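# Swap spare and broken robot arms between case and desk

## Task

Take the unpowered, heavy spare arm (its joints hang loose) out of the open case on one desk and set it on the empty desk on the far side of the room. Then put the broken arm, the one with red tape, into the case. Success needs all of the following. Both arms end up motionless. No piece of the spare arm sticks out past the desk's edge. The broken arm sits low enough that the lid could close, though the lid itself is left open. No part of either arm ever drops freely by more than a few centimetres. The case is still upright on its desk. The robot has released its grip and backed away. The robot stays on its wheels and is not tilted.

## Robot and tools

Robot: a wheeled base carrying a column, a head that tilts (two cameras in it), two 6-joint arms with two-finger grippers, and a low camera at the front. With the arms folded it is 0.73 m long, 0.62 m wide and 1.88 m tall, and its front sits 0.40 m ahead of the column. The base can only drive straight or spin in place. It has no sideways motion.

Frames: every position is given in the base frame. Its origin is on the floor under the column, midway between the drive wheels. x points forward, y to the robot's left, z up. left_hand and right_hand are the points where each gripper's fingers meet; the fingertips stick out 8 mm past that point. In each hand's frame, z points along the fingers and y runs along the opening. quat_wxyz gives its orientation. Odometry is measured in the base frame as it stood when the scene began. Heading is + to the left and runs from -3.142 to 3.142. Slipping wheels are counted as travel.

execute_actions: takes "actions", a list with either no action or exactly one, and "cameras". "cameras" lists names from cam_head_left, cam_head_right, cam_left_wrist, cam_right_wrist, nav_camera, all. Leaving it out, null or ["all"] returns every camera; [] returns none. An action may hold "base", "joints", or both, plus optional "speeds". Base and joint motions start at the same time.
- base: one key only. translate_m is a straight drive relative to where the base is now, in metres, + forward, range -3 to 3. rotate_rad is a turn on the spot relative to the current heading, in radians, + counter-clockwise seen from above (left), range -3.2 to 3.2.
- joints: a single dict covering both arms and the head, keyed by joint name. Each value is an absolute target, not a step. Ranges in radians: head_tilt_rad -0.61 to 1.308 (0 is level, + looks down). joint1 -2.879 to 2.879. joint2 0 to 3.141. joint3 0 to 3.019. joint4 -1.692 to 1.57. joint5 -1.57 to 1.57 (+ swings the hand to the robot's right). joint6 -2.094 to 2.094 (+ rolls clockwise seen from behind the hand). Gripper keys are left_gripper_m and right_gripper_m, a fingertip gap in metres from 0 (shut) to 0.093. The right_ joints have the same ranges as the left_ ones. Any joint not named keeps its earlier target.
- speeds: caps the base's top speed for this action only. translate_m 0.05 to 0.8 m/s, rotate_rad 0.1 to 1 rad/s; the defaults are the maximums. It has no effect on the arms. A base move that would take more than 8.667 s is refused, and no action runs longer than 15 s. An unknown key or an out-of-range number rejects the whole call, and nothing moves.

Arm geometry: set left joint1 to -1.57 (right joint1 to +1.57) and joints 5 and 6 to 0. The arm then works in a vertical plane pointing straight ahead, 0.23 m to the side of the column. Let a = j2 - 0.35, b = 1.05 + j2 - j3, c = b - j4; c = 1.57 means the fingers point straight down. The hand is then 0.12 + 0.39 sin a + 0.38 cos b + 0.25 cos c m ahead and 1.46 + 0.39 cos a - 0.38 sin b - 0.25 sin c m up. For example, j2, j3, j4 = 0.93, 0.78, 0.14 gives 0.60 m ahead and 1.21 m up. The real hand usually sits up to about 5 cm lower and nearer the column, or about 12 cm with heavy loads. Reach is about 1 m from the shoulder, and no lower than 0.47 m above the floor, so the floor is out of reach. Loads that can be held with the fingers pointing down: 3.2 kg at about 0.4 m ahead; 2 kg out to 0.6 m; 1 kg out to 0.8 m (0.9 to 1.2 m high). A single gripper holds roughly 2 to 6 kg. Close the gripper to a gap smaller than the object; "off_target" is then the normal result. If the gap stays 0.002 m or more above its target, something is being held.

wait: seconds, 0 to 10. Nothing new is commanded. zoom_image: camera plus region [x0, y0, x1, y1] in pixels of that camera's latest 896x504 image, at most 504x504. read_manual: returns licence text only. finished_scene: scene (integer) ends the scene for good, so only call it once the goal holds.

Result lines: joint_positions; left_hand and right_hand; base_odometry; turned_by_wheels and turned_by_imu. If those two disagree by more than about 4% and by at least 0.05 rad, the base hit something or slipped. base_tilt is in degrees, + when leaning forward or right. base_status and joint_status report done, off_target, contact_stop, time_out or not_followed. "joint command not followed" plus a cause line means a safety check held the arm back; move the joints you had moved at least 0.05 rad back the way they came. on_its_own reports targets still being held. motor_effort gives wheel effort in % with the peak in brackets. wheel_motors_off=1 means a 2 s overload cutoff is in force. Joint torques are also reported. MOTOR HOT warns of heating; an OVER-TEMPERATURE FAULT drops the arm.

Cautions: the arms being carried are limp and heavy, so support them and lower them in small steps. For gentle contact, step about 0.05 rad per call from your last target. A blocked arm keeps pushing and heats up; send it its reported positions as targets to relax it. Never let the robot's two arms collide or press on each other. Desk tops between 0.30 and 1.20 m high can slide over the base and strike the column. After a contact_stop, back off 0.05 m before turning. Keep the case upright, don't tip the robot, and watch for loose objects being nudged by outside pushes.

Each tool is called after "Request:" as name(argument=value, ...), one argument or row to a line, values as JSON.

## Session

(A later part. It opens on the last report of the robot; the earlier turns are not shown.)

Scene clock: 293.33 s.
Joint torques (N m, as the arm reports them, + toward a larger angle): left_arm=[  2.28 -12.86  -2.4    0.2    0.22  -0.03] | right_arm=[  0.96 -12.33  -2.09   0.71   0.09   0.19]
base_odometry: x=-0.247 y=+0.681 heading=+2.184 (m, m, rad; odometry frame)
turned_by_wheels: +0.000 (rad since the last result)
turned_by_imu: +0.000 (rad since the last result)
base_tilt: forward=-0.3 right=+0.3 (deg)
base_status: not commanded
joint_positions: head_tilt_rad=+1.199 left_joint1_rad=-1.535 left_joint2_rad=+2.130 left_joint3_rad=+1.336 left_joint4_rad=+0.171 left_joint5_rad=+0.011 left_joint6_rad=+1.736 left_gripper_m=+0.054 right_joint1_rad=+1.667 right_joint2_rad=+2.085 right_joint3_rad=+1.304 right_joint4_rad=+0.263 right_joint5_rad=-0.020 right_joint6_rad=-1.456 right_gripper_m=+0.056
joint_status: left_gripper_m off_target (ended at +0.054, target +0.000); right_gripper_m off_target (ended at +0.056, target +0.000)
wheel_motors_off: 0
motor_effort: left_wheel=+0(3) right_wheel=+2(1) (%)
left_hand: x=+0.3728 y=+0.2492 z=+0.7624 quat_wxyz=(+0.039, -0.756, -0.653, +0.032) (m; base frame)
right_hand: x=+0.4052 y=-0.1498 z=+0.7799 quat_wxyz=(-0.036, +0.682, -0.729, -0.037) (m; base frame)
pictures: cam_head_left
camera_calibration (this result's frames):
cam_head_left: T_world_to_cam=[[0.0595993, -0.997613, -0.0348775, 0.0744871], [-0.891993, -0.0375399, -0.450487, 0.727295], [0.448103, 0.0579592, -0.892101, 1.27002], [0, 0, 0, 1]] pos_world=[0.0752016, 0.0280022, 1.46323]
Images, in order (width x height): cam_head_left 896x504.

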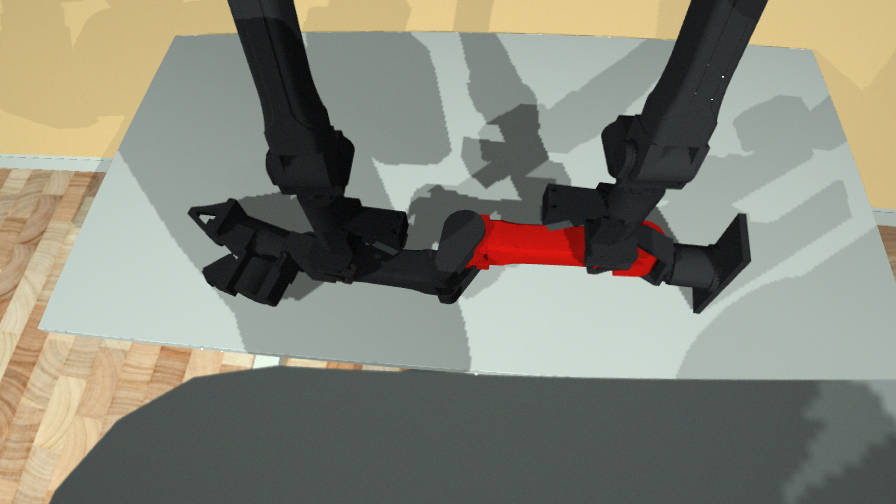

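Request:
execute_actions(
  actions=[
    {"joints":{"right_joint1_rad":1.67,"left_joint2_rad":2.0,"left_joint3_rad":1.25,"right_joint2_rad":1.95,"right_joint3_rad":1.21}},
  ],
  cameras=[],
)

Request:
execute_actions(
  actions=[
    {"joints":{"left_joint2_rad":1.87,"left_joint3_rad":1.12,"right_joint2_rad":1.82,"right_joint3_rad":1.09}},
  ],
  cameras=[],
)

Request:
execute_actions(
  actions=[
    {"joints":{"left_joint2_rad":1.72,"left_joint3_rad":0.99,"left_joint4_rad":0.15,"right_joint2_rad":1.66,"right_joint3_rad":0.96,"right_joint4_rad":0.24}},
  ],
  cameras=[],
)

Request:
execute_actions(
  actions=[
    {"joints":{"left_joint1_rad":-1.55,"left_joint2_rad":1.54,"left_joint3_rad":0.86,"left_joint4_rad":0.1,"right_joint2_rad":1.48,"right_joint3_rad":0.84,"right_joint4_rad":0.18}},
  ],
  cameras=["cam_head_left"],
)

Request:
execute_actions(
  actions=[
    {"joints":{"left_joint2_rad":1.32,"left_joint3_rad":0.75,"left_joint4_rad":0.0,"right_joint2_rad":1.25,"right_joint3_rad":0.73,"right_joint4_rad":0.07}},
  ],
  cameras=[],
)

Request:
execute_actions(
  actions=[
    {"joints":{"left_joint1_rad":-1.575,"left_joint2_rad":1.08,"left_joint3_rad":0.67,"left_joint4_rad":-0.13,"right_joint2_rad":1.01,"right_joint3_rad":0.66,"right_joint4_rad":-0.09}},
  ],
  cameras=[],
)

Request:
execute_actions(
  actions=[
    {"joints":{"left_joint2_rad":0.86,"left_joint3_rad":0.64,"left_joint4_rad":-0.3,"right_joint2_rad":0.79,"right_joint3_rad":0.64,"right_joint4_rad":-0.27}},
  ],
  cameras=[],
)

Request:
execute_actions(
  actions=[
    {"base":{"translate_m":-1.31},"speeds":{"translate_m":0.4},"joints":{"head_tilt_rad":0.8,"left_joint1_rad":-1.6,"left_joint2_rad":0.67,"left_joint3_rad":0.64,"left_joint4_rad":-0.46,"right_joint2_rad":0.6,"right_joint3_rad":0.65,"right_joint4_rad":-0.44}},
  ],
  cameras=[],
)

Request:
execute_actions(
  actions=[
    {"base":{"rotate_rad":1.565},"speeds":{"rotate_rad":0.4}},
  ],
  cameras=["cam_head_left","nav_camera"],
)

Scene clock: 326.63 s.
Joint torques (N m, as the arm reports them, + toward a larger angle): left_arm=[  2.03 -24.28  -7.04  -0.25  -0.04  -0.23] | right_arm=[  2.42 -20.75  -7.02   0.79   0.23   0.  ]
base_odometry: x=-0.247 y=+0.681 heading=+2.184 (m, m, rad; odometry frame)
turned_by_wheels: +0.000 (rad since the last result)
turned_by_imu: -0.002 (rad since the last result)
base_tilt: forward=-0.2 right=+0.3 (deg)
base_status: not commanded
joint_positions: head_tilt_rad=+1.199 left_joint1_rad=-1.535 left_joint2_rad=+2.110 left_joint3_rad=+1.304 left_joint4_rad=+0.184 left_joint5_rad=+0.017 left_joint6_rad=+1.758 left_gripper_m=+0.054 right_joint1_rad=+1.667 right_joint2_rad=+2.056 right_joint3_rad=+1.256 right_joint4_rad=+0.263 right_joint5_rad=-0.023 right_joint6_rad=-1.437 right_gripper_m=+0.056
joint_status: all done
wheel_motors_off: 0
motor_effort: left_wheel=-2(2) right_wheel=+2(1) (%)
left_hand: x=+0.3705 y=+0.2478 z=+0.7713 quat_wxyz=(+0.036, -0.763, -0.645, +0.034) (m; base frame)
right_hand: x=+0.3954 y=-0.1505 z=+0.7927 quat_wxyz=(-0.030, +0.675, -0.735, -0.045) (m; base frame)
pictures: none
No camera images: the call's "cameras" was empty. Leave "cameras" out to get every camera's image.

Scene clock: 327.70 s.
Joint torques (N m, as the arm reports them, + toward a larger angle): left_arm=[  1.78 -22.54  -6.35  -0.4   -0.2   -0.18] | right_arm=[  1.77 -19.32  -5.67   0.6    0.4    0.02]
base_odometry: x=-0.247 y=+0.681 heading=+2.184 (m, m, rad; odometry frame)
turned_by_wheels: +0.000 (rad since the last result)
turned_by_imu: +0.000 (rad since the last result)
base_tilt: forward=-0.2 right=+0.3 (deg)
base_status: not commanded
joint_positions: head_tilt_rad=+1.199 left_joint1_rad=-1.536 left_joint2_rad=+1.961 left_joint3_rad=+1.165 left_joint4_rad=+0.193 left_joint5_rad=+0.020 left_joint6_rad=+1.755 left_gripper_m=+0.054 right_joint1_rad=+1.670 right_joint2_rad=+1.903 right_joint3_rad=+1.124 right_joint4_rad=+0.263 right_joint5_rad=-0.026 right_joint6_rad=-1.439 right_gripper_m=+0.056
joint_status: all done
wheel_motors_off: 0
motor_effort: left_wheel=-3(4) right_wheel=+1(2) (%)
left_hand: x=+0.3855 y=+0.2451 z=+0.8264 quat_wxyz=(+0.029, -0.762, -0.646, +0.028) (m; base frame)
right_hand: x=+0.4115 y=-0.1521 z=+0.8494 quat_wxyz=(-0.039, +0.676, -0.734, -0.040) (m; base frame)
pictures: none
No camera images: the call's "cameras" was empty. Leave "cameras" out to get every camera's image.

Scene clock: 328.83 s.
Joint torques (N m, as the arm reports them, + toward a larger angle): left_arm=[  2.29 -23.24  -5.91  -0.86  -0.26  -0.21] | right_arm=[  1.39 -19.42  -4.59   0.44   0.32  -0.02]
base_odometry: x=-0.247 y=+0.681 heading=+2.184 (m, m, rad; odometry frame)
turned_by_wheels: +0.000 (rad since the last result)
turned_by_imu: +0.000 (rad since the last result)
base_tilt: forward=-0.3 right=+0.3 (deg)
base_status: not commanded
joint_positions: head_tilt_rad=+1.199 left_joint1_rad=-1.541 left_joint2_rad=+1.822 left_joint3_rad=+1.033 left_joint4_rad=+0.175 left_joint5_rad=+0.023 left_joint6_rad=+1.758 left_gripper_m=+0.054 right_joint1_rad=+1.673 right_joint2_rad=+1.750 right_joint3_rad=+0.985 right_joint4_rad=+0.240 right_joint5_rad=-0.027 right_joint6_rad=-1.435 right_gripper_m=+0.056
joint_status: all done
wheel_motors_off: 0
motor_effort: left_wheel=-3(3) right_wheel=+1(1) (%)
left_hand: x=+0.3846 y=+0.2404 z=+0.8794 quat_wxyz=(+0.030, -0.764, -0.644, +0.034) (m; base frame)
right_hand: x=+0.4099 y=-0.1553 z=+0.9066 quat_wxyz=(-0.037, +0.675, -0.735, -0.044) (m; base frame)
pictures: none
No camera images: the call's "cameras" was empty. Leave "cameras" out to get every camera's image.

Scene clock: 329.87 s.
Joint torques (N m, as the arm reports them, + toward a larger angle): left_arm=[  2.02 -24.1   -5.77  -0.99  -0.08  -0.19] | right_arm=[  0.78 -18.48  -3.5    0.5    0.37   0.01]
base_odometry: x=-0.247 y=+0.681 heading=+2.184 (m, m, rad; odometry frame)
turned_by_wheels: +0.000 (rad since the last result)
turned_by_imu: +0.000 (rad since the last result)
base_tilt: forward=-0.3 right=+0.3 (deg)
base_status: not commanded
joint_positions: head_tilt_rad=+1.199 left_joint1_rad=-1.557 left_joint2_rad=+1.657 left_joint3_rad=+0.907 left_joint4_rad=+0.130 left_joint5_rad=+0.019 left_joint6_rad=+1.754 left_gripper_m=+0.054 right_joint1_rad=+1.668 right_joint2_rad=+1.561 right_joint3_rad=+0.856 right_joint4_rad=+0.174 right_joint5_rad=-0.027 right_joint6_rad=-1.435 right_gripper_m=+0.056
joint_status: all done
wheel_motors_off: 0
motor_effort: left_wheel=-4(4) right_wheel=+2(4) (%)
left_hand: x=+0.3861 y=+0.2295 z=+0.9381 quat_wxyz=(+0.028, -0.765, -0.642, +0.039) (m; base frame)
right_hand: x=+0.4120 y=-0.1639 z=+0.9716 quat_wxyz=(-0.033, +0.675, -0.736, -0.044) (m; base frame)
pictures: cam_head_left
camera_calibration (this result's frames):
cam_head_left: T_world_to_cam=[[0.0595993, -0.997613, -0.0348775, 0.0744871], [-0.891993, -0.0375399, -0.450487, 0.727295], [0.448103, 0.0579592, -0.892101, 1.27002], [0, 0, 0, 1]] pos_world=[0.0752016, 0.0280022, 1.46323]
Images, in order (width x height): cam_head_left 896x504.

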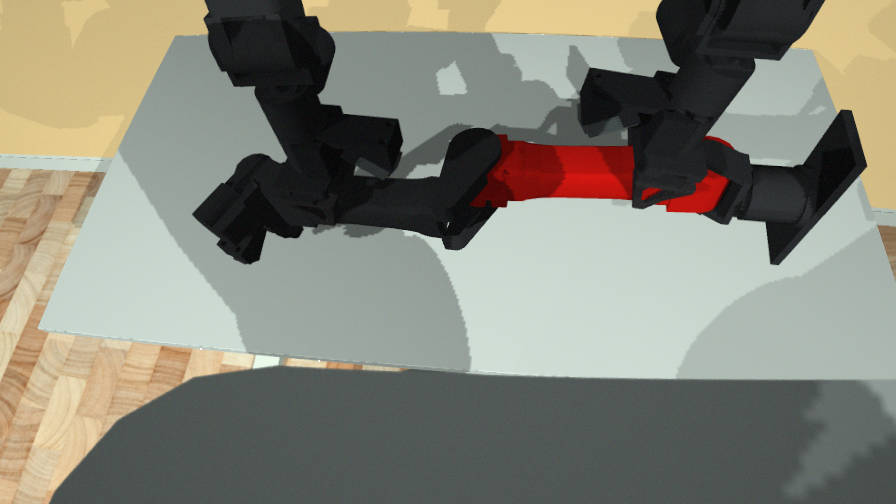

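Scene clock: 331.07 s.
Joint torques (N m, as the arm reports them, + toward a larger angle): left_arm=[  2.07 -23.94  -4.16  -0.75   0.09  -0.26] | right_arm=[  0.65 -19.03  -2.02   0.76   0.48  -0.13]
base_odometry: x=-0.247 y=+0.681 heading=+2.184 (m, m, rad; odometry frame)
turned_by_wheels: +0.000 (rad since the last result)
turned_by_imu: +0.000 (rad since the last result)
base_tilt: forward=-0.3 right=+0.3 (deg)
base_status: not commanded
joint_positions: head_tilt_rad=+1.199 left_joint1_rad=-1.560 left_joint2_rad=+1.430 left_joint3_rad=+0.784 left_joint4_rad=+0.025 left_joint5_rad=+0.016 left_joint6_rad=+1.760 left_gripper_m=+0.054 right_joint1_rad=+1.676 right_joint2_rad=+1.337 right_joint3_rad=+0.742 right_joint4_rad=+0.060 right_joint5_rad=-0.030 right_joint6_rad=-1.423 right_gripper_m=+0.056
joint_status: all done
wheel_motors_off: 0
motor_effort: left_wheel=-3(3) right_wheel=+2(3) (%)
left_hand: x=+0.3935 y=+0.2279 z=+1.0124 quat_wxyz=(+0.029, -0.768, -0.639, +0.039) (m; base frame)
right_hand: x=+0.4142 y=-0.1648 z=+1.0432 quat_wxyz=(-0.035, +0.671, -0.739, -0.049) (m; base frame)
pictures: none
No camera images: the call's "cameras" was empty. Leave "cameras" out to get every camera's image.

Scene clock: 332.43 s.
Joint torques (N m, as the arm reports them, + toward a larger angle): left_arm=[  1.28 -22.89  -0.47  -0.6    0.24  -0.1 ] | right_arm=[  0.32 -18.26   1.05   0.77   0.47  -0.11]
base_odometry: x=-0.247 y=+0.681 heading=+2.184 (m, m, rad; odometry frame)
turned_by_wheels: +0.000 (rad since the last result)
turned_by_imu: -0.001 (rad since the last result)
base_tilt: forward=-0.3 right=+0.3 (deg)
base_status: not commanded
joint_positions: head_tilt_rad=+1.199 left_joint1_rad=-1.576 left_joint2_rad=+1.192 left_joint3_rad=+0.675 left_joint4_rad=-0.106 left_joint5_rad=+0.011 left_joint6_rad=+1.752 left_gripper_m=+0.054 right_joint1_rad=+1.675 right_joint2_rad=+1.097 right_joint3_rad=+0.654 right_joint4_rad=-0.102 right_joint5_rad=-0.029 right_joint6_rad=-1.420 right_gripper_m=+0.056
joint_status: all done
wheel_motors_off: 0
motor_effort: left_wheel=-3(4) right_wheel=+2(3) (%)
left_hand: x=+0.3903 y=+0.2200 z=+1.0849 quat_wxyz=(+0.026, -0.768, -0.638, +0.043) (m; base frame)
right_hand: x=+0.4106 y=-0.1723 z=+1.1137 quat_wxyz=(-0.030, +0.670, -0.740, -0.052) (m; base frame)
pictures: none
No camera images: the call's "cameras" was empty. Leave "cameras" out to get every camera's image.

Scene clock: 333.60 s.
Joint torques (N m, as the arm reports them, + toward a larger angle): left_arm=[  1.71 -20.43   2.53  -0.65  -0.09  -0.15] | right_arm=[ -0.31 -16.29   4.23   0.66   0.79  -0.15]
base_odometry: x=-0.247 y=+0.681 heading=+2.184 (m, m, rad; odometry frame)
turned_by_wheels: +0.000 (rad since the last result)
turned_by_imu: +0.000 (rad since the last result)
base_tilt: forward=-0.3 right=+0.3 (deg)
base_status: not commanded
joint_positions: head_tilt_rad=+1.199 left_joint1_rad=-1.579 left_joint2_rad=+0.962 left_joint3_rad=+0.624 left_joint4_rad=-0.276 left_joint5_rad=+0.018 left_joint6_rad=+1.749 left_gripper_m=+0.054 right_joint1_rad=+1.681 right_joint2_rad=+0.873 right_joint3_rad=+0.617 right_joint4_rad=-0.277 right_joint5_rad=-0.036 right_joint6_rad=-1.416 right_gripper_m=+0.056
joint_status: all done
wheel_motors_off: 0
motor_effort: left_wheel=-3(5) right_wheel=+2(3) (%)
left_hand: x=+0.3946 y=+0.2178 z=+1.1501 quat_wxyz=(+0.019, -0.768, -0.639, +0.043) (m; base frame)
right_hand: x=+0.4144 y=-0.1739 z=+1.1774 quat_wxyz=(-0.039, +0.670, -0.740, -0.053) (m; base frame)
pictures: none
No camera images: the call's "cameras" was empty. Leave "cameras" out to get every camera's image.

Scene clock: 338.13 s.
Joint torques (N m, as the arm reports them, + toward a larger angle): left_arm=[  0.54 -19.48   6.88  -0.43  -0.01  -0.02] | right_arm=[ -0.71 -15.47   8.78   0.95   0.91  -0.14]
base_odometry: x=+0.507 y=-0.390 heading=+2.185 (m, m, rad; odometry frame)
turned_by_wheels: +0.000 (rad since the last result)
turned_by_imu: +0.001 (rad since the last result)
base_tilt: forward=-0.2 right=+0.3 (deg)
base_status: done
joint_positions: head_tilt_rad=+0.815 left_joint1_rad=-1.600 left_joint2_rad=+0.772 left_joint3_rad=+0.591 left_joint4_rad=-0.439 left_joint5_rad=+0.016 left_joint6_rad=+1.739 left_gripper_m=+0.054 right_joint1_rad=+1.678 right_joint2_rad=+0.682 right_joint3_rad=+0.594 right_joint4_rad=-0.452 right_joint5_rad=-0.038 right_joint6_rad=-1.418 right_gripper_m=+0.056
joint_status: all done
wheel_motors_off: 0
motor_effort: left_wheel=+0(63) right_wheel=-1(59) (%)
left_hand: x=+0.3871 y=+0.2110 z=+1.2023 quat_wxyz=(+0.016, -0.768, -0.639, +0.050) (m; base frame)
right_hand: x=+0.4066 y=-0.1800 z=+1.2298 quat_wxyz=(-0.036, +0.670, -0.740, -0.055) (m; base frame)
pictures: none
No camera images: the call's "cameras" was empty. Leave "cameras" out to get every camera's image.

Scene clock: 343.00 s.
Joint torques (N m, as the arm reports them, + toward a larger angle): left_arm=[  1.04 -18.71   6.66  -0.58   0.22  -0.03] | right_arm=[ -0.32 -16.24   8.77   0.92   0.83  -0.17]
base_odometry: x=+0.507 y=-0.390 heading=-2.534 (m, m, rad; odometry frame)
turned_by_wheels: +1.564 (rad since the last result)
turned_by_imu: +1.568 (rad since the last result)
base_tilt: forward=-0.3 right=+0.3 (deg)
base_status: done
joint_positions: head_tilt_rad=+0.815 left_joint1_rad=-1.602 left_joint2_rad=+0.772 left_joint3_rad=+0.591 left_joint4_rad=-0.439 left_joint5_rad=+0.013 left_joint6_rad=+1.738 left_gripper_m=+0.054 right_joint1_rad=+1.679 right_joint2_rad=+0.682 right_joint3_rad=+0.594 right_joint4_rad=-0.452 right_joint5_rad=-0.036 right_joint6_rad=-1.417 right_gripper_m=+0.056
joint_status: not commanded
wheel_motors_off: 0
motor_effort: left_wheel=-5(49) right_wheel=+6(55) (%)
left_hand: x=+0.3871 y=+0.2108 z=+1.2023 quat_wxyz=(+0.016, -0.768, -0.639, +0.050) (m; base frame)
right_hand: x=+0.4066 y=-0.1801 z=+1.2298 quat_wxyz=(-0.036, +0.670, -0.740, -0.055) (m; base frame)
pictures: cam_head_left, nav_camera
camera_calibration (this result's frames):
cam_head_left: T_world_to_cam=[[0.0683246, -0.997613, -0.0100131, 0.0357596], [-0.658303, -0.0375399, -0.751816, 1.17966], [0.749646, 0.0579592, -0.659296, 0.896428], [0, 0, 0, 1]] pos_world=[0.102125, 0.0280022, 1.47826]
Images, in order (width x height): cam_head_left 896x504, nav_camera 896x504.

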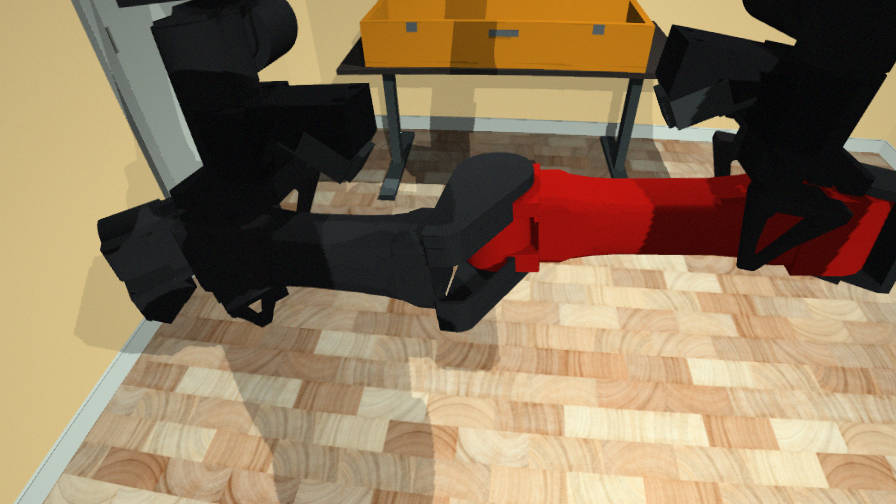

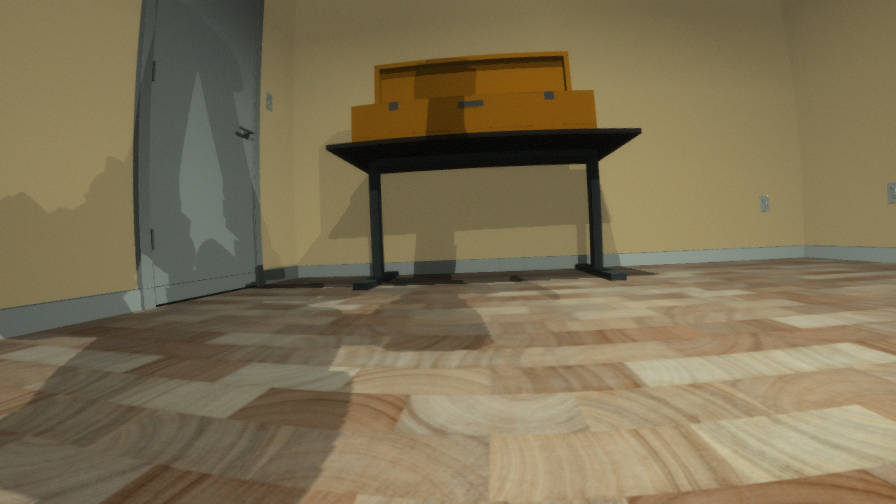

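Request:
execute_actions(
  actions=[
    {"base":{"rotate_rad":-0.03},"speeds":{"rotate_rad":0.2}},
  ],
  cameras=[],
)

Request:
execute_actions(
  actions=[
    {"base":{"translate_m":1.85},"speeds":{"translate_m":0.4},"joints":{"head_tilt_rad":1.2}},
  ],
  cameras=["cam_head_left"],
)

Scene clock: 349.33 s.
Joint torques (N m, as the arm reports them, + toward a larger angle): left_arm=[  1.09 -19.21   6.91  -0.59   0.07   0.  ] | right_arm=[ -0.8  -15.4    8.79   0.71   0.72  -0.18]
base_odometry: x=+0.507 y=-0.390 heading=-2.564 (m, m, rad; odometry frame)
turned_by_wheels: -0.030 (rad since the last result)
turned_by_imu: -0.031 (rad since the last result)
base_tilt: forward=-0.3 right=+0.3 (deg)
base_status: done
joint_positions: head_tilt_rad=+0.815 left_joint1_rad=-1.602 left_joint2_rad=+0.772 left_joint3_rad=+0.591 left_joint4_rad=-0.439 left_joint5_rad=+0.016 left_joint6_rad=+1.738 left_gripper_m=+0.054 right_joint1_rad=+1.678 right_joint2_rad=+0.682 right_joint3_rad=+0.594 right_joint4_rad=-0.452 right_joint5_rad=-0.035 right_joint6_rad=-1.417 right_gripper_m=+0.056
joint_status: not commanded
wheel_motors_off: 0
motor_effort: left_wheel=+2(14) right_wheel=-3(18) (%)
left_hand: x=+0.3872 y=+0.2102 z=+1.2023 quat_wxyz=(+0.015, -0.768, -0.639, +0.050) (m; base frame)
right_hand: x=+0.4066 y=-0.1808 z=+1.2297 quat_wxyz=(-0.035, +0.670, -0.740, -0.054) (m; base frame)
pictures: none
No camera images: the call's "cameras" was empty. Leave "cameras" out to get every camera's image.

Scene clock: 355.47 s.
Joint torques (N m, as the arm reports them, + toward a larger angle): left_arm=[  1.4  -18.87   6.71  -0.59   0.07  -0.1 ] | right_arm=[ -0.47 -15.63   8.53   1.01   0.77  -0.13]
base_odometry: x=-1.043 y=-1.401 heading=-2.562 (m, m, rad; odometry frame)
turned_by_wheels: +0.002 (rad since the last result)
turned_by_imu: -0.005 (rad since the last result)
base_tilt: forward=-0.3 right=+0.3 (deg)
base_status: done
joint_positions: head_tilt_rad=+1.198 left_joint1_rad=-1.602 left_joint2_rad=+0.773 left_joint3_rad=+0.594 left_joint4_rad=-0.439 left_joint5_rad=+0.016 left_joint6_rad=+1.737 left_gripper_m=+0.054 right_joint1_rad=+1.678 right_joint2_rad=+0.682 right_joint3_rad=+0.597 right_joint4_rad=-0.452 right_joint5_rad=-0.035 right_joint6_rad=-1.418 right_gripper_m=+0.056
joint_status: all done
wheel_motors_off: 0
motor_effort: left_wheel=+1(61) right_wheel=-4(53) (%)
left_hand: x=+0.3887 y=+0.2102 z=+1.2025 quat_wxyz=(+0.015, -0.768, -0.639, +0.050) (m; base frame)
right_hand: x=+0.4080 y=-0.1807 z=+1.2301 quat_wxyz=(-0.036, +0.670, -0.740, -0.053) (m; base frame)
pictures: cam_head_left
camera_calibration (this result's frames):
cam_head_left: T_world_to_cam=[[0.0596301, -0.997613, -0.0348249, 0.0744045], [-0.891595, -0.0375399, -0.451275, 0.728488], [0.44889, 0.0579592, -0.891705, 1.26938], [0, 0, 0, 1]] pos_world=[0.0752693, 0.0280022, 1.46325]
Images, in order (width x height): cam_head_left 896x504.

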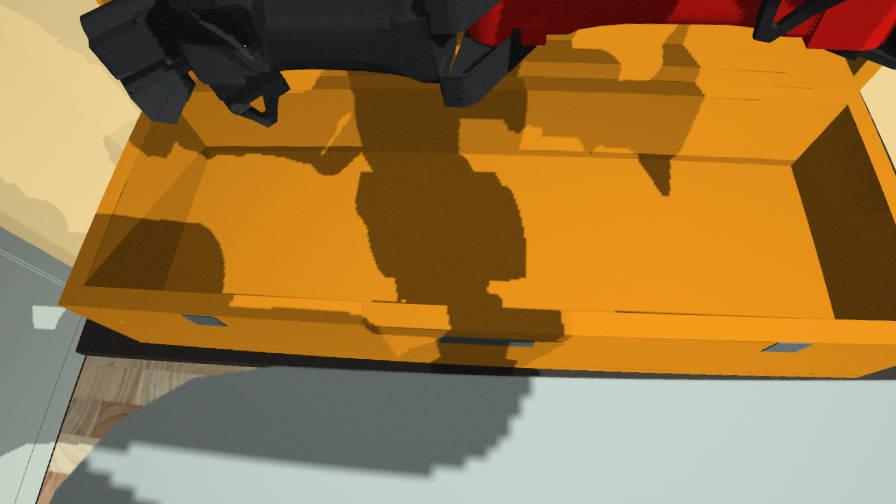

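Request:
execute_actions(
  actions=[
    {"base":{"translate_m":0.04},"speeds":{"translate_m":0.1},"joints":{"left_joint2_rad":0.86,"left_joint3_rad":0.65,"left_joint4_rad":-0.3,"right_joint2_rad":0.79,"right_joint3_rad":0.65,"right_joint4_rad":-0.27}},
  ],
  cameras=[],
)

Request:
execute_actions(
  actions=[
    {"joints":{"left_joint1_rad":-1.575,"left_joint2_rad":1.06,"left_joint3_rad":0.68,"left_joint4_rad":-0.14,"right_joint2_rad":0.99,"right_joint3_rad":0.67,"right_joint4_rad":-0.1}},
  ],
  cameras=[],
)

Request:
execute_actions(
  actions=[
    {"joints":{"left_joint1_rad":-1.555,"left_joint2_rad":1.25,"left_joint3_rad":0.74,"left_joint4_rad":-0.03,"right_joint2_rad":1.18,"right_joint3_rad":0.72,"right_joint4_rad":0.03}},
  ],
  cameras=[],
)

Request:
execute_actions(
  actions=[
    {"joints":{"left_joint2_rad":1.42,"left_joint3_rad":0.82,"left_joint4_rad":0.06,"right_joint2_rad":1.36,"right_joint3_rad":0.79,"right_joint4_rad":0.12}},
  ],
  cameras=[],
)

Request:
execute_actions(
  actions=[
    {"joints":{"left_joint2_rad":1.54,"left_joint3_rad":0.89,"left_joint4_rad":0.1,"right_joint2_rad":1.49,"right_joint3_rad":0.86,"right_joint4_rad":0.18}},
  ],
  cameras=["cam_head_left"],
)

Scene clock: 370.43 s.
Joint torques (N m, as the arm reports them, + toward a larger angle): left_arm=[  1.6  -21.96   2.98  -0.6    0.39  -0.13] | right_arm=[  1.01 -15.93   5.8    1.09   0.4   -0.14]
base_odometry: x=-1.076 y=-1.423 heading=-2.562 (m, m, rad; odometry frame)
turned_by_wheels: +0.001 (rad since the last result)
turned_by_imu: -0.001 (rad since the last result)
base_tilt: forward=-0.3 right=+0.2 (deg)
base_status: done
joint_positions: head_tilt_rad=+1.199 left_joint1_rad=-1.602 left_joint2_rad=+0.975 left_joint3_rad=+0.628 left_joint4_rad=-0.278 left_joint5_rad=+0.008 left_joint6_rad=+1.745 left_gripper_m=+0.054 right_joint1_rad=+1.668 right_joint2_rad=+0.870 right_joint3_rad=+0.613 right_joint4_rad=-0.289 right_joint5_rad=-0.027 right_joint6_rad=-1.418 right_gripper_m=+0.056
joint_status: all done
wheel_motors_off: 0
motor_effort: left_wheel=+0(35) right_wheel=-3(43) (%)
left_hand: x=+0.3921 y=+0.2099 z=+1.1469 quat_wxyz=(+0.020, -0.770, -0.635, +0.050) (m; base frame)
right_hand: x=+0.4100 y=-0.1813 z=+1.1770 quat_wxyz=(-0.027, +0.668, -0.742, -0.049) (m; base frame)
pictures: none
No camera images: the call's "cameras" was empty. Leave "cameras" out to get every camera's image.

Scene clock: 371.53 s.
Joint torques (N m, as the arm reports them, + toward a larger angle): left_arm=[  1.83 -23.94   0.24  -0.76   0.15  -0.19] | right_arm=[  0.82 -17.25   2.53   1.11   0.44  -0.16]
base_odometry: x=-1.076 y=-1.423 heading=-2.562 (m, m, rad; odometry frame)
turned_by_wheels: +0.000 (rad since the last result)
turned_by_imu: +0.000 (rad since the last result)
base_tilt: forward=-0.2 right=+0.4 (deg)
base_status: not commanded
joint_positions: head_tilt_rad=+1.199 left_joint1_rad=-1.583 left_joint2_rad=+1.178 left_joint3_rad=+0.679 left_joint4_rad=-0.120 left_joint5_rad=+0.014 left_joint6_rad=+1.756 left_gripper_m=+0.054 right_joint1_rad=+1.669 right_joint2_rad=+1.071 right_joint3_rad=+0.650 right_joint4_rad=-0.119 right_joint5_rad=-0.029 right_joint6_rad=-1.418 right_gripper_m=+0.056
joint_status: all done
wheel_motors_off: 0
motor_effort: left_wheel=+1(2) right_wheel=-1(3) (%)
left_hand: x=+0.3945 y=+0.2163 z=+1.0889 quat_wxyz=(+0.021, -0.770, -0.636, +0.044) (m; base frame)
right_hand: x=+0.4129 y=-0.1755 z=+1.1208 quat_wxyz=(-0.030, +0.669, -0.741, -0.048) (m; base frame)
pictures: none
No camera images: the call's "cameras" was empty. Leave "cameras" out to get every camera's image.

Scene clock: 372.80 s.
Joint torques (N m, as the arm reports them, + toward a larger angle): left_arm=[  2.05 -23.69  -2.26  -0.45  -0.11  -0.23] | right_arm=[  0.58 -18.9    0.09   1.2    0.55  -0.12]
base_odometry: x=-1.076 y=-1.423 heading=-2.562 (m, m, rad; odometry frame)
turned_by_wheels: +0.000 (rad since the last result)
turned_by_imu: -0.001 (rad since the last result)
base_tilt: forward=-0.3 right=+0.3 (deg)
base_status: not commanded
joint_positions: head_tilt_rad=+1.199 left_joint1_rad=-1.568 left_joint2_rad=+1.358 left_joint3_rad=+0.754 left_joint4_rad=-0.011 left_joint5_rad=+0.019 left_joint6_rad=+1.761 left_gripper_m=+0.054 right_joint1_rad=+1.670 right_joint2_rad=+1.256 right_joint3_rad=+0.714 right_joint4_rad=+0.014 right_joint5_rad=-0.031 right_joint6_rad=-1.422 right_gripper_m=+0.056
joint_status: all done
wheel_motors_off: 0
motor_effort: left_wheel=+1(4) right_wheel=-3(5) (%)
left_hand: x=+0.3971 y=+0.2225 z=+1.0347 quat_wxyz=(+0.022, -0.769, -0.637, +0.040) (m; base frame)
right_hand: x=+0.4178 y=-0.1699 z=+1.0671 quat_wxyz=(-0.036, +0.670, -0.740, -0.046) (m; base frame)
pictures: none
No camera images: the call's "cameras" was empty. Leave "cameras" out to get every camera's image.

Scene clock: 374.00 s.
Joint torques (N m, as the arm reports them, + toward a larger angle): left_arm=[  1.79 -23.13  -3.52  -0.63   0.13  -0.27] | right_arm=[  1.77 -18.19  -1.56   0.96   0.4   -0.15]
base_odometry: x=-1.076 y=-1.423 heading=-2.562 (m, m, rad; odometry frame)
turned_by_wheels: +0.000 (rad since the last result)
turned_by_imu: +0.000 (rad since the last result)
base_tilt: forward=-0.2 right=+0.3 (deg)
base_status: not commanded
joint_positions: head_tilt_rad=+1.199 left_joint1_rad=-1.565 left_joint2_rad=+1.528 left_joint3_rad=+0.844 left_joint4_rad=+0.077 left_joint5_rad=+0.014 left_joint6_rad=+1.764 left_gripper_m=+0.054 right_joint1_rad=+1.667 right_joint2_rad=+1.429 right_joint3_rad=+0.793 right_joint4_rad=+0.108 right_joint5_rad=-0.028 right_joint6_rad=-1.423 right_gripper_m=+0.056
joint_status: all done
wheel_motors_off: 0
motor_effort: left_wheel=+2(4) right_wheel=-3(6) (%)
left_hand: x=+0.3982 y=+0.2258 z=+0.9799 quat_wxyz=(+0.023, -0.770, -0.636, +0.035) (m; base frame)
right_hand: x=+0.4184 y=-0.1671 z=+1.0138 quat_wxyz=(-0.034, +0.670, -0.740, -0.044) (m; base frame)
pictures: none
No camera images: the call's "cameras" was empty. Leave "cameras" out to get every camera's image.

Scene clock: 374.90 s.
Joint torques (N m, as the arm reports them, + toward a larger angle): left_arm=[  1.95 -23.69  -5.02  -0.36   0.29  -0.26] | right_arm=[  1.68 -17.37  -3.02   1.2    0.3   -0.1 ]
base_odometry: x=-1.076 y=-1.423 heading=-2.562 (m, m, rad; odometry frame)
turned_by_wheels: +0.000 (rad since the last result)
turned_by_imu: +0.000 (rad since the last result)
base_tilt: forward=-0.2 right=+0.3 (deg)
base_status: not commanded
joint_positions: head_tilt_rad=+1.199 left_joint1_rad=-1.562 left_joint2_rad=+1.641 left_joint3_rad=+0.927 left_joint4_rad=+0.118 left_joint5_rad=+0.011 left_joint6_rad=+1.765 left_gripper_m=+0.054 right_joint1_rad=+1.664 right_joint2_rad=+1.556 right_joint3_rad=+0.874 right_joint4_rad=+0.160 right_joint5_rad=-0.025 right_joint6_rad=-1.426 right_gripper_m=+0.056
joint_status: all done
wheel_motors_off: 0
motor_effort: left_wheel=+2(3) right_wheel=-2(5) (%)
left_hand: x=+0.4037 y=+0.2283 z=+0.9407 quat_wxyz=(+0.022, -0.770, -0.637, +0.029) (m; base frame)
right_hand: x=+0.4225 y=-0.1657 z=+0.9715 quat_wxyz=(-0.035, +0.671, -0.740, -0.040) (m; base frame)
pictures: cam_head_left
camera_calibration (this result's frames):
cam_head_left: T_world_to_cam=[[0.0596168, -0.997613, -0.0348476, 0.0744401], [-0.891767, -0.0375399, -0.450935, 0.727974], [0.448551, 0.0579592, -0.891876, 1.26966], [0, 0, 0, 1]] pos_world=[0.0752401, 0.0280022, 1.46324]
Images, in order (width x height): cam_head_left 896x504.

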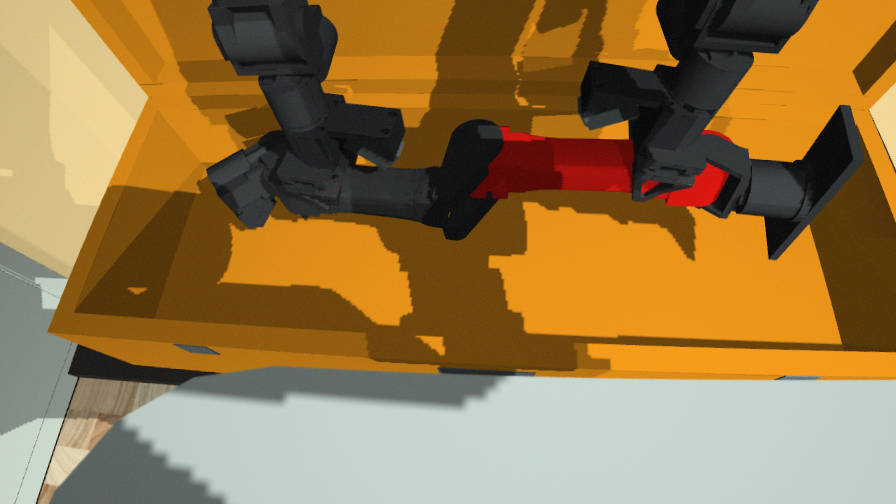

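Request:
execute_actions(
  actions=[
    {"joints":{"left_joint2_rad":1.61,"left_joint3_rad":0.94,"left_joint4_rad":0.12,"right_joint2_rad":1.57,"right_joint3_rad":0.91,"right_joint4_rad":0.21}},
  ],
  cameras=[],
)

Request:
execute_actions(
  actions=[
    {"base":{"translate_m":-0.03},"speeds":{"translate_m":0.05},"joints":{"left_joint1_rad":-1.61,"right_joint1_rad":1.61,"left_joint2_rad":1.66,"left_joint3_rad":0.98,"right_joint2_rad":1.62,"right_joint3_rad":0.95}},
  ],
  cameras=["cam_head_left"],
)

Request:
execute_actions(
  actions=[
    {"base":{"translate_m":-0.02},"speeds":{"translate_m":0.05},"joints":{"left_joint1_rad":-1.68,"right_joint1_rad":1.54,"left_joint2_rad":1.71,"left_joint3_rad":1.02,"right_joint2_rad":1.67,"right_joint3_rad":0.99}},
  ],
  cameras=["cam_head_left"],
)

Scene clock: 387.50 s.
Joint torques (N m, as the arm reports them, + toward a larger angle): left_arm=[  1.75 -18.84  -2.79   0.05   0.48  -0.3 ] | right_arm=[  2.43 -18.03  -4.33   1.25   0.36  -0.04]
base_odometry: x=-1.076 y=-1.423 heading=-2.562 (m, m, rad; odometry frame)
turned_by_wheels: +0.000 (rad since the last result)
turned_by_imu: -0.002 (rad since the last result)
base_tilt: forward=-0.2 right=+0.3 (deg)
base_status: not commanded
joint_positions: head_tilt_rad=+1.199 left_joint1_rad=-1.559 left_joint2_rad=+1.659 left_joint3_rad=+0.953 left_joint4_rad=+0.126 left_joint5_rad=+0.005 left_joint6_rad=+1.765 left_gripper_m=+0.054 right_joint1_rad=+1.659 right_joint2_rad=+1.635 right_joint3_rad=+0.935 right_joint4_rad=+0.193 right_joint5_rad=-0.026 right_joint6_rad=-1.427 right_gripper_m=+0.056
joint_status: all done
wheel_motors_off: 0
motor_effort: left_wheel=+2(3) right_wheel=-2(5) (%)
left_hand: x=+0.4128 y=+0.2308 z=+0.9333 quat_wxyz=(+0.020, -0.770, -0.638, +0.020) (m; base frame)
right_hand: x=+0.4292 y=-0.1665 z=+0.9438 quat_wxyz=(-0.040, +0.670, -0.740, -0.033) (m; base frame)
pictures: none
No camera images: the call's "cameras" was empty. Leave "cameras" out to get every camera's image.

Scene clock: 388.73 s.
Joint torques (N m, as the arm reports them, + toward a larger angle): left_arm=[  0.57 -16.6   -1.79   0.1    0.41  -0.13] | right_arm=[  0.82 -18.4   -4.28   0.76   0.63   0.1 ]
base_odometry: x=-1.051 y=-1.406 heading=-2.562 (m, m, rad; odometry frame)
turned_by_wheels: +0.000 (rad since the last result)
turned_by_imu: -0.001 (rad since the last result)
base_tilt: forward=-0.3 right=+0.3 (deg)
base_status: done
joint_positions: head_tilt_rad=+1.199 left_joint1_rad=-1.607 left_joint2_rad=+1.684 left_joint3_rad=+0.982 left_joint4_rad=+0.126 left_joint5_rad=+0.008 left_joint6_rad=+1.743 left_gripper_m=+0.054 right_joint1_rad=+1.600 right_joint2_rad=+1.687 right_joint3_rad=+0.975 right_joint4_rad=+0.205 right_joint5_rad=-0.031 right_joint6_rad=-1.443 right_gripper_m=+0.056
joint_status: all done
wheel_motors_off: 0
motor_effort: left_wheel=+0(31) right_wheel=+0(41) (%)
left_hand: x=+0.4173 y=+0.2002 z=+0.9241 quat_wxyz=(+0.002, -0.771, -0.636, +0.033) (m; base frame)
right_hand: x=+0.4312 y=-0.2015 z=+0.9233 quat_wxyz=(-0.025, +0.666, -0.745, -0.016) (m; base frame)
pictures: cam_head_left
camera_calibration (this result's frames):
cam_head_left: T_world_to_cam=[[0.0596079, -0.997613, -0.0348628, 0.074464], [-0.891882, -0.0375399, -0.450707, 0.727628], [0.448323, 0.0579592, -0.891991, 1.26984], [0, 0, 0, 1]] pos_world=[0.0752205, 0.0280022, 1.46323]
Images, in order (width x height): cam_head_left 896x504.

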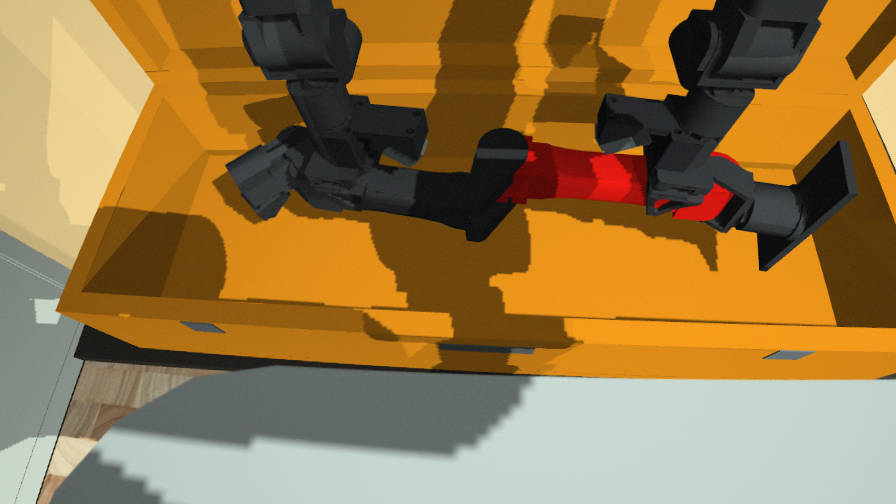

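Scene clock: 390.00 s.
Joint torques (N m, as the arm reports them, + toward a larger angle): left_arm=[ -0.8  -20.94  -3.59  -0.19   0.37   0.18] | right_arm=[  0.16 -19.25  -3.61   0.6    0.44   0.34]
base_odometry: x=-1.034 y=-1.395 heading=-2.563 (m, m, rad; odometry frame)
turned_by_wheels: -0.001 (rad since the last result)
turned_by_imu: -0.001 (rad since the last result)
base_tilt: forward=-0.2 right=+0.3 (deg)
base_status: done
joint_positions: head_tilt_rad=+1.199 left_joint1_rad=-1.671 left_joint2_rad=+1.784 left_joint3_rad=+1.039 left_joint4_rad=+0.131 left_joint5_rad=+0.009 left_joint6_rad=+1.711 left_gripper_m=+0.054 right_joint1_rad=+1.533 right_joint2_rad=+1.745 right_joint3_rad=+1.001 right_joint4_rad=+0.203 right_joint5_rad=-0.026 right_joint6_rad=-1.472 right_gripper_m=+0.056
joint_status: all done
wheel_motors_off: 0
motor_effort: left_wheel=+0(34) right_wheel=+0(39) (%)
left_hand: x=+0.3972 y=+0.1576 z=+0.8926 quat_wxyz=(-0.006, -0.771, -0.634, +0.065) (m; base frame)
right_hand: x=+0.4149 y=-0.2453 z=+0.9037 quat_wxyz=(+0.008, +0.664, -0.748, -0.003) (m; base frame)
pictures: cam_head_left
camera_calibration (this result's frames):
cam_head_left: T_world_to_cam=[[0.0596063, -0.997613, -0.0348656, 0.0744684], [-0.891903, -0.0375399, -0.450666, 0.727566], [0.448281, 0.0579592, -0.892012, 1.26988], [0, 0, 0, 1]] pos_world=[0.0752169, 0.0280022, 1.46323]
Images, in order (width x height): cam_head_left 896x504.

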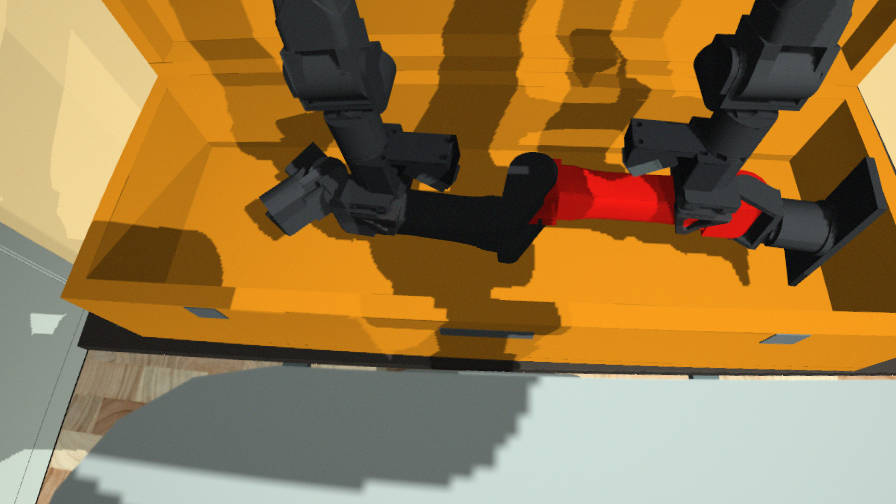

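Request:
execute_actions(
  actions=[
    {"joints":{"left_joint6_rad":1.7,"right_joint6_rad":-1.5,"left_joint2_rad":1.78,"left_joint3_rad":1.09,"right_joint2_rad":1.74,"right_joint3_rad":1.05}},
  ],
  cameras=[],
)

Request:
execute_actions(
  actions=[
    {"joints":{"left_joint1_rad":-1.67,"left_joint2_rad":1.85,"left_joint3_rad":1.16,"right_joint2_rad":1.81,"right_joint3_rad":1.11}},
  ],
  cameras=["cam_head_left"],
)

Request:
execute_actions(
  actions=[
    {"joints":{"left_joint2_rad":1.92,"left_joint3_rad":1.23,"right_joint2_rad":1.88,"right_joint3_rad":1.18}},
  ],
  cameras=[],
)

Request:
execute_actions(
  actions=[
    {"joints":{"left_joint2_rad":1.99,"left_joint3_rad":1.30,"right_joint2_rad":1.94,"right_joint3_rad":1.24}},
  ],
  cameras=[],
)

Request:
execute_actions(
  actions=[
    {"joints":{"left_joint2_rad":2.06,"left_joint3_rad":1.34,"right_joint2_rad":2.0,"right_joint3_rad":1.27}},
  ],
  cameras=["cam_head_left"],
)

Scene clock: 403.60 s.
Joint torques (N m, as the arm reports them, + toward a larger angle): left_arm=[ -0.79 -22.14  -4.72  -0.56   0.47  -0.07] | right_arm=[  0.61 -18.48  -4.83   0.72   0.48   0.08]
base_odometry: x=-1.034 y=-1.395 heading=-2.563 (m, m, rad; odometry frame)
turned_by_wheels: +0.000 (rad since the last result)
turned_by_imu: -0.001 (rad since the last result)
base_tilt: forward=-0.3 right=+0.3 (deg)
base_status: not commanded
joint_positions: head_tilt_rad=+1.199 left_joint1_rad=-1.669 left_joint2_rad=+1.861 left_joint3_rad=+1.122 left_joint4_rad=+0.138 left_joint5_rad=+0.008 left_joint6_rad=+1.702 left_gripper_m=+0.054 right_joint1_rad=+1.533 right_joint2_rad=+1.808 right_joint3_rad=+1.078 right_joint4_rad=+0.203 right_joint5_rad=-0.027 right_joint6_rad=-1.487 right_gripper_m=+0.056
joint_status: all done
wheel_motors_off: 0
motor_effort: left_wheel=+0(1) right_wheel=-1(1) (%)
left_hand: x=+0.4057 y=+0.1562 z=+0.8625 quat_wxyz=(-0.009, -0.768, -0.638, +0.059) (m; base frame)
right_hand: x=+0.4268 y=-0.2463 z=+0.8785 quat_wxyz=(+0.003, +0.670, -0.742, +0.001) (m; base frame)
pictures: none
No camera images: the call's "cameras" was empty. Leave "cameras" out to get every camera's image.

Scene clock: 404.40 s.
Joint torques (N m, as the arm reports them, + toward a larger angle): left_arm=[ -0.23 -20.13  -3.22  -0.14   0.61  -0.13] | right_arm=[ -0.12 -18.67  -5.14   0.79   0.56  -0.08]
base_odometry: x=-1.034 y=-1.395 heading=-2.563 (m, m, rad; odometry frame)
turned_by_wheels: +0.000 (rad since the last result)
turned_by_imu: +0.000 (rad since the last result)
base_tilt: forward=-0.2 right=+0.3 (deg)
base_status: not commanded
joint_positions: head_tilt_rad=+1.199 left_joint1_rad=-1.666 left_joint2_rad=+1.912 left_joint3_rad=+1.175 left_joint4_rad=+0.132 left_joint5_rad=+0.004 left_joint6_rad=+1.708 left_gripper_m=+0.054 right_joint1_rad=+1.534 right_joint2_rad=+1.879 right_joint3_rad=+1.140 right_joint4_rad=+0.205 right_joint5_rad=-0.029 right_joint6_rad=-1.481 right_gripper_m=+0.056
joint_status: all done
wheel_motors_off: 0
motor_effort: left_wheel=+0(1) right_wheel=+1(0) (%)
left_hand: x=+0.4060 y=+0.1576 z=+0.8426 quat_wxyz=(-0.005, -0.769, -0.636, +0.058) (m; base frame)
right_hand: x=+0.4238 y=-0.2465 z=+0.8523 quat_wxyz=(+0.005, +0.668, -0.745, -0.002) (m; base frame)
pictures: cam_head_left
camera_calibration (this result's frames):
cam_head_left: T_world_to_cam=[[0.0596063, -0.997613, -0.0348656, 0.0744684], [-0.891903, -0.0375399, -0.450666, 0.727566], [0.448281, 0.0579592, -0.892012, 1.26988], [0, 0, 0, 1]] pos_world=[0.0752169, 0.0280022, 1.46323]
Images, in order (width x height): cam_head_left 896x504.

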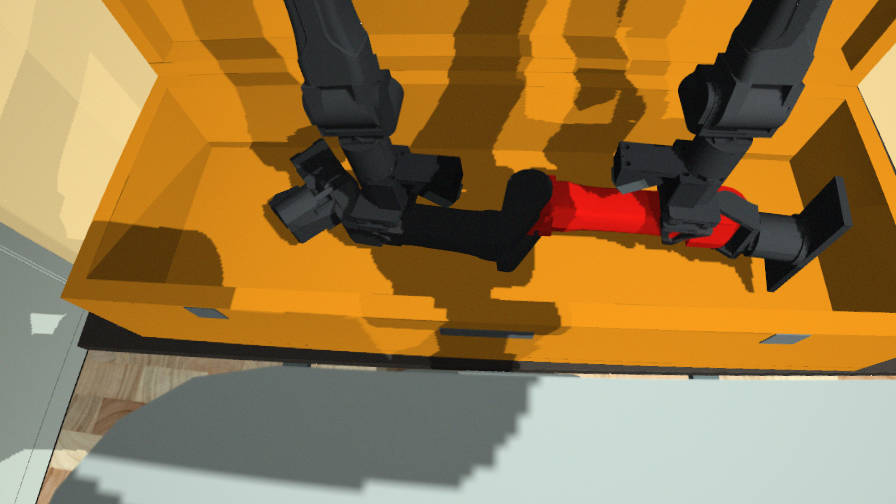

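Scene clock: 405.17 s.
Joint torques (N m, as the arm reports them, + toward a larger angle): left_arm=[  0.33 -20.01  -3.45  -0.03   0.57  -0.08] | right_arm=[  0.52 -19.52  -5.01   0.72   0.57   0.02]
base_odometry: x=-1.034 y=-1.395 heading=-2.563 (m, m, rad; odometry frame)
turned_by_wheels: +0.000 (rad since the last result)
turned_by_imu: +0.000 (rad since the last result)
base_tilt: forward=-0.2 right=+0.3 (deg)
base_status: not commanded
joint_positions: head_tilt_rad=+1.199 left_joint1_rad=-1.665 left_joint2_rad=+1.984 left_joint3_rad=+1.245 left_joint4_rad=+0.128 left_joint5_rad=+0.005 left_joint6_rad=+1.704 left_gripper_m=+0.054 right_joint1_rad=+1.532 right_joint2_rad=+1.948 right_joint3_rad=+1.209 right_joint4_rad=+0.205 right_joint5_rad=-0.029 right_joint6_rad=-1.486 right_gripper_m=+0.056
joint_status: all done
wheel_motors_off: 0
motor_effort: left_wheel=-1(1) right_wheel=+1(2) (%)
left_hand: x=+0.4031 y=+0.1557 z=+0.8152 quat_wxyz=(-0.003, -0.768, -0.638, +0.061) (m; base frame)
right_hand: x=+0.4242 y=-0.2484 z=+0.8257 quat_wxyz=(+0.005, +0.669, -0.743, -0.002) (m; base frame)
pictures: none
No camera images: the call's "cameras" was empty. Leave "cameras" out to get every camera's image.

Scene clock: 405.90 s.
Joint torques (N m, as the arm reports them, + toward a larger angle): left_arm=[ -0.49 -19.34  -3.09  -0.12   0.52  -0.14] | right_arm=[  0.02 -18.22  -4.79   0.66   0.45   0.01]
base_odometry: x=-1.034 y=-1.395 heading=-2.563 (m, m, rad; odometry frame)
turned_by_wheels: +0.000 (rad since the last result)
turned_by_imu: +0.000 (rad since the last result)
base_tilt: forward=-0.3 right=+0.3 (deg)
base_status: not commanded
joint_positions: head_tilt_rad=+1.199 left_joint1_rad=-1.665 left_joint2_rad=+2.047 left_joint3_rad=+1.313 left_joint4_rad=+0.130 left_joint5_rad=+0.006 left_joint6_rad=+1.706 left_gripper_m=+0.054 right_joint1_rad=+1.532 right_joint2_rad=+2.002 right_joint3_rad=+1.267 right_joint4_rad=+0.205 right_joint5_rad=-0.025 right_joint6_rad=-1.485 right_gripper_m=+0.056
joint_status: all done
wheel_motors_off: 0
motor_effort: left_wheel=+1(1) right_wheel=+0(3) (%)
left_hand: x=+0.4042 y=+0.1541 z=+0.7905 quat_wxyz=(-0.006, -0.768, -0.638, +0.058) (m; base frame)
right_hand: x=+0.4248 y=-0.2500 z=+0.8045 quat_wxyz=(+0.005, +0.669, -0.743, +0.001) (m; base frame)
pictures: none
No camera images: the call's "cameras" was empty. Leave "cameras" out to get every camera's image.

Scene clock: 406.50 s.
Joint torques (N m, as the arm reports them, + toward a larger angle): left_arm=[ -0.97 -13.53  -0.09   0.25   0.53  -0.13] | right_arm=[  0.26 -14.63  -2.21   0.54   0.39  -0.01]
base_odometry: x=-1.034 y=-1.395 heading=-2.563 (m, m, rad; odometry frame)
turned_by_wheels: +0.000 (rad since the last result)
turned_by_imu: +0.000 (rad since the last result)
base_tilt: forward=-0.3 right=+0.3 (deg)
base_status: not commanded
joint_positions: head_tilt_rad=+1.199 left_joint1_rad=-1.665 left_joint2_rad=+2.049 left_joint3_rad=+1.318 left_joint4_rad=+0.123 left_joint5_rad=+0.006 left_joint6_rad=+1.706 left_gripper_m=+0.054 right_joint1_rad=+1.532 right_joint2_rad=+2.005 right_joint3_rad=+1.269 right_joint4_rad=+0.205 right_joint5_rad=-0.025 right_joint6_rad=-1.485 right_gripper_m=+0.056
joint_status: all done
wheel_motors_off: 0
motor_effort: left_wheel=+0(1) right_wheel=+0(0) (%)
left_hand: x=+0.4046 y=+0.1540 z=+0.7897 quat_wxyz=(-0.005, -0.768, -0.637, +0.059) (m; base frame)
right_hand: x=+0.4245 y=-0.2501 z=+0.8035 quat_wxyz=(+0.006, +0.669, -0.743, +0.001) (m; base frame)
pictures: cam_head_left
camera_calibration (this result's frames):
cam_head_left: T_world_to_cam=[[0.0596063, -0.997613, -0.0348656, 0.0744684], [-0.891903, -0.0375399, -0.450666, 0.727566], [0.448281, 0.0579592, -0.892012, 1.26988], [0, 0, 0, 1]] pos_world=[0.075217, 0.0280022, 1.46323]
Images, in order (width x height): cam_head_left 896x504.

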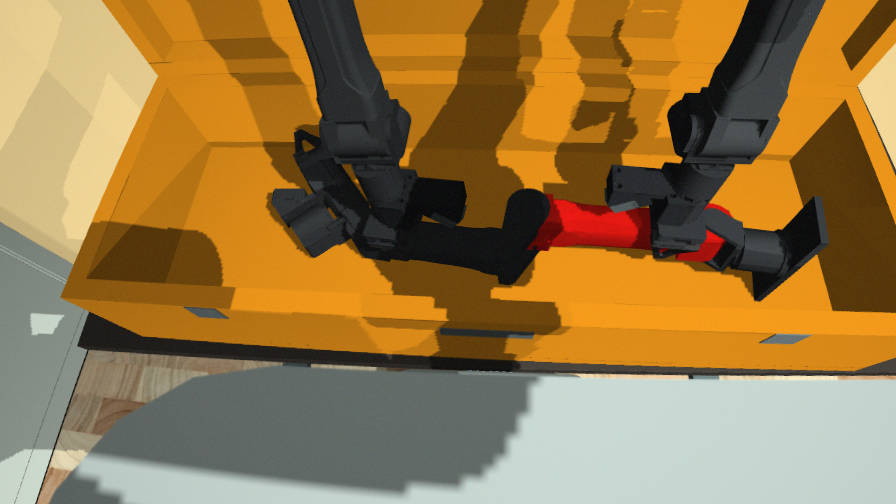

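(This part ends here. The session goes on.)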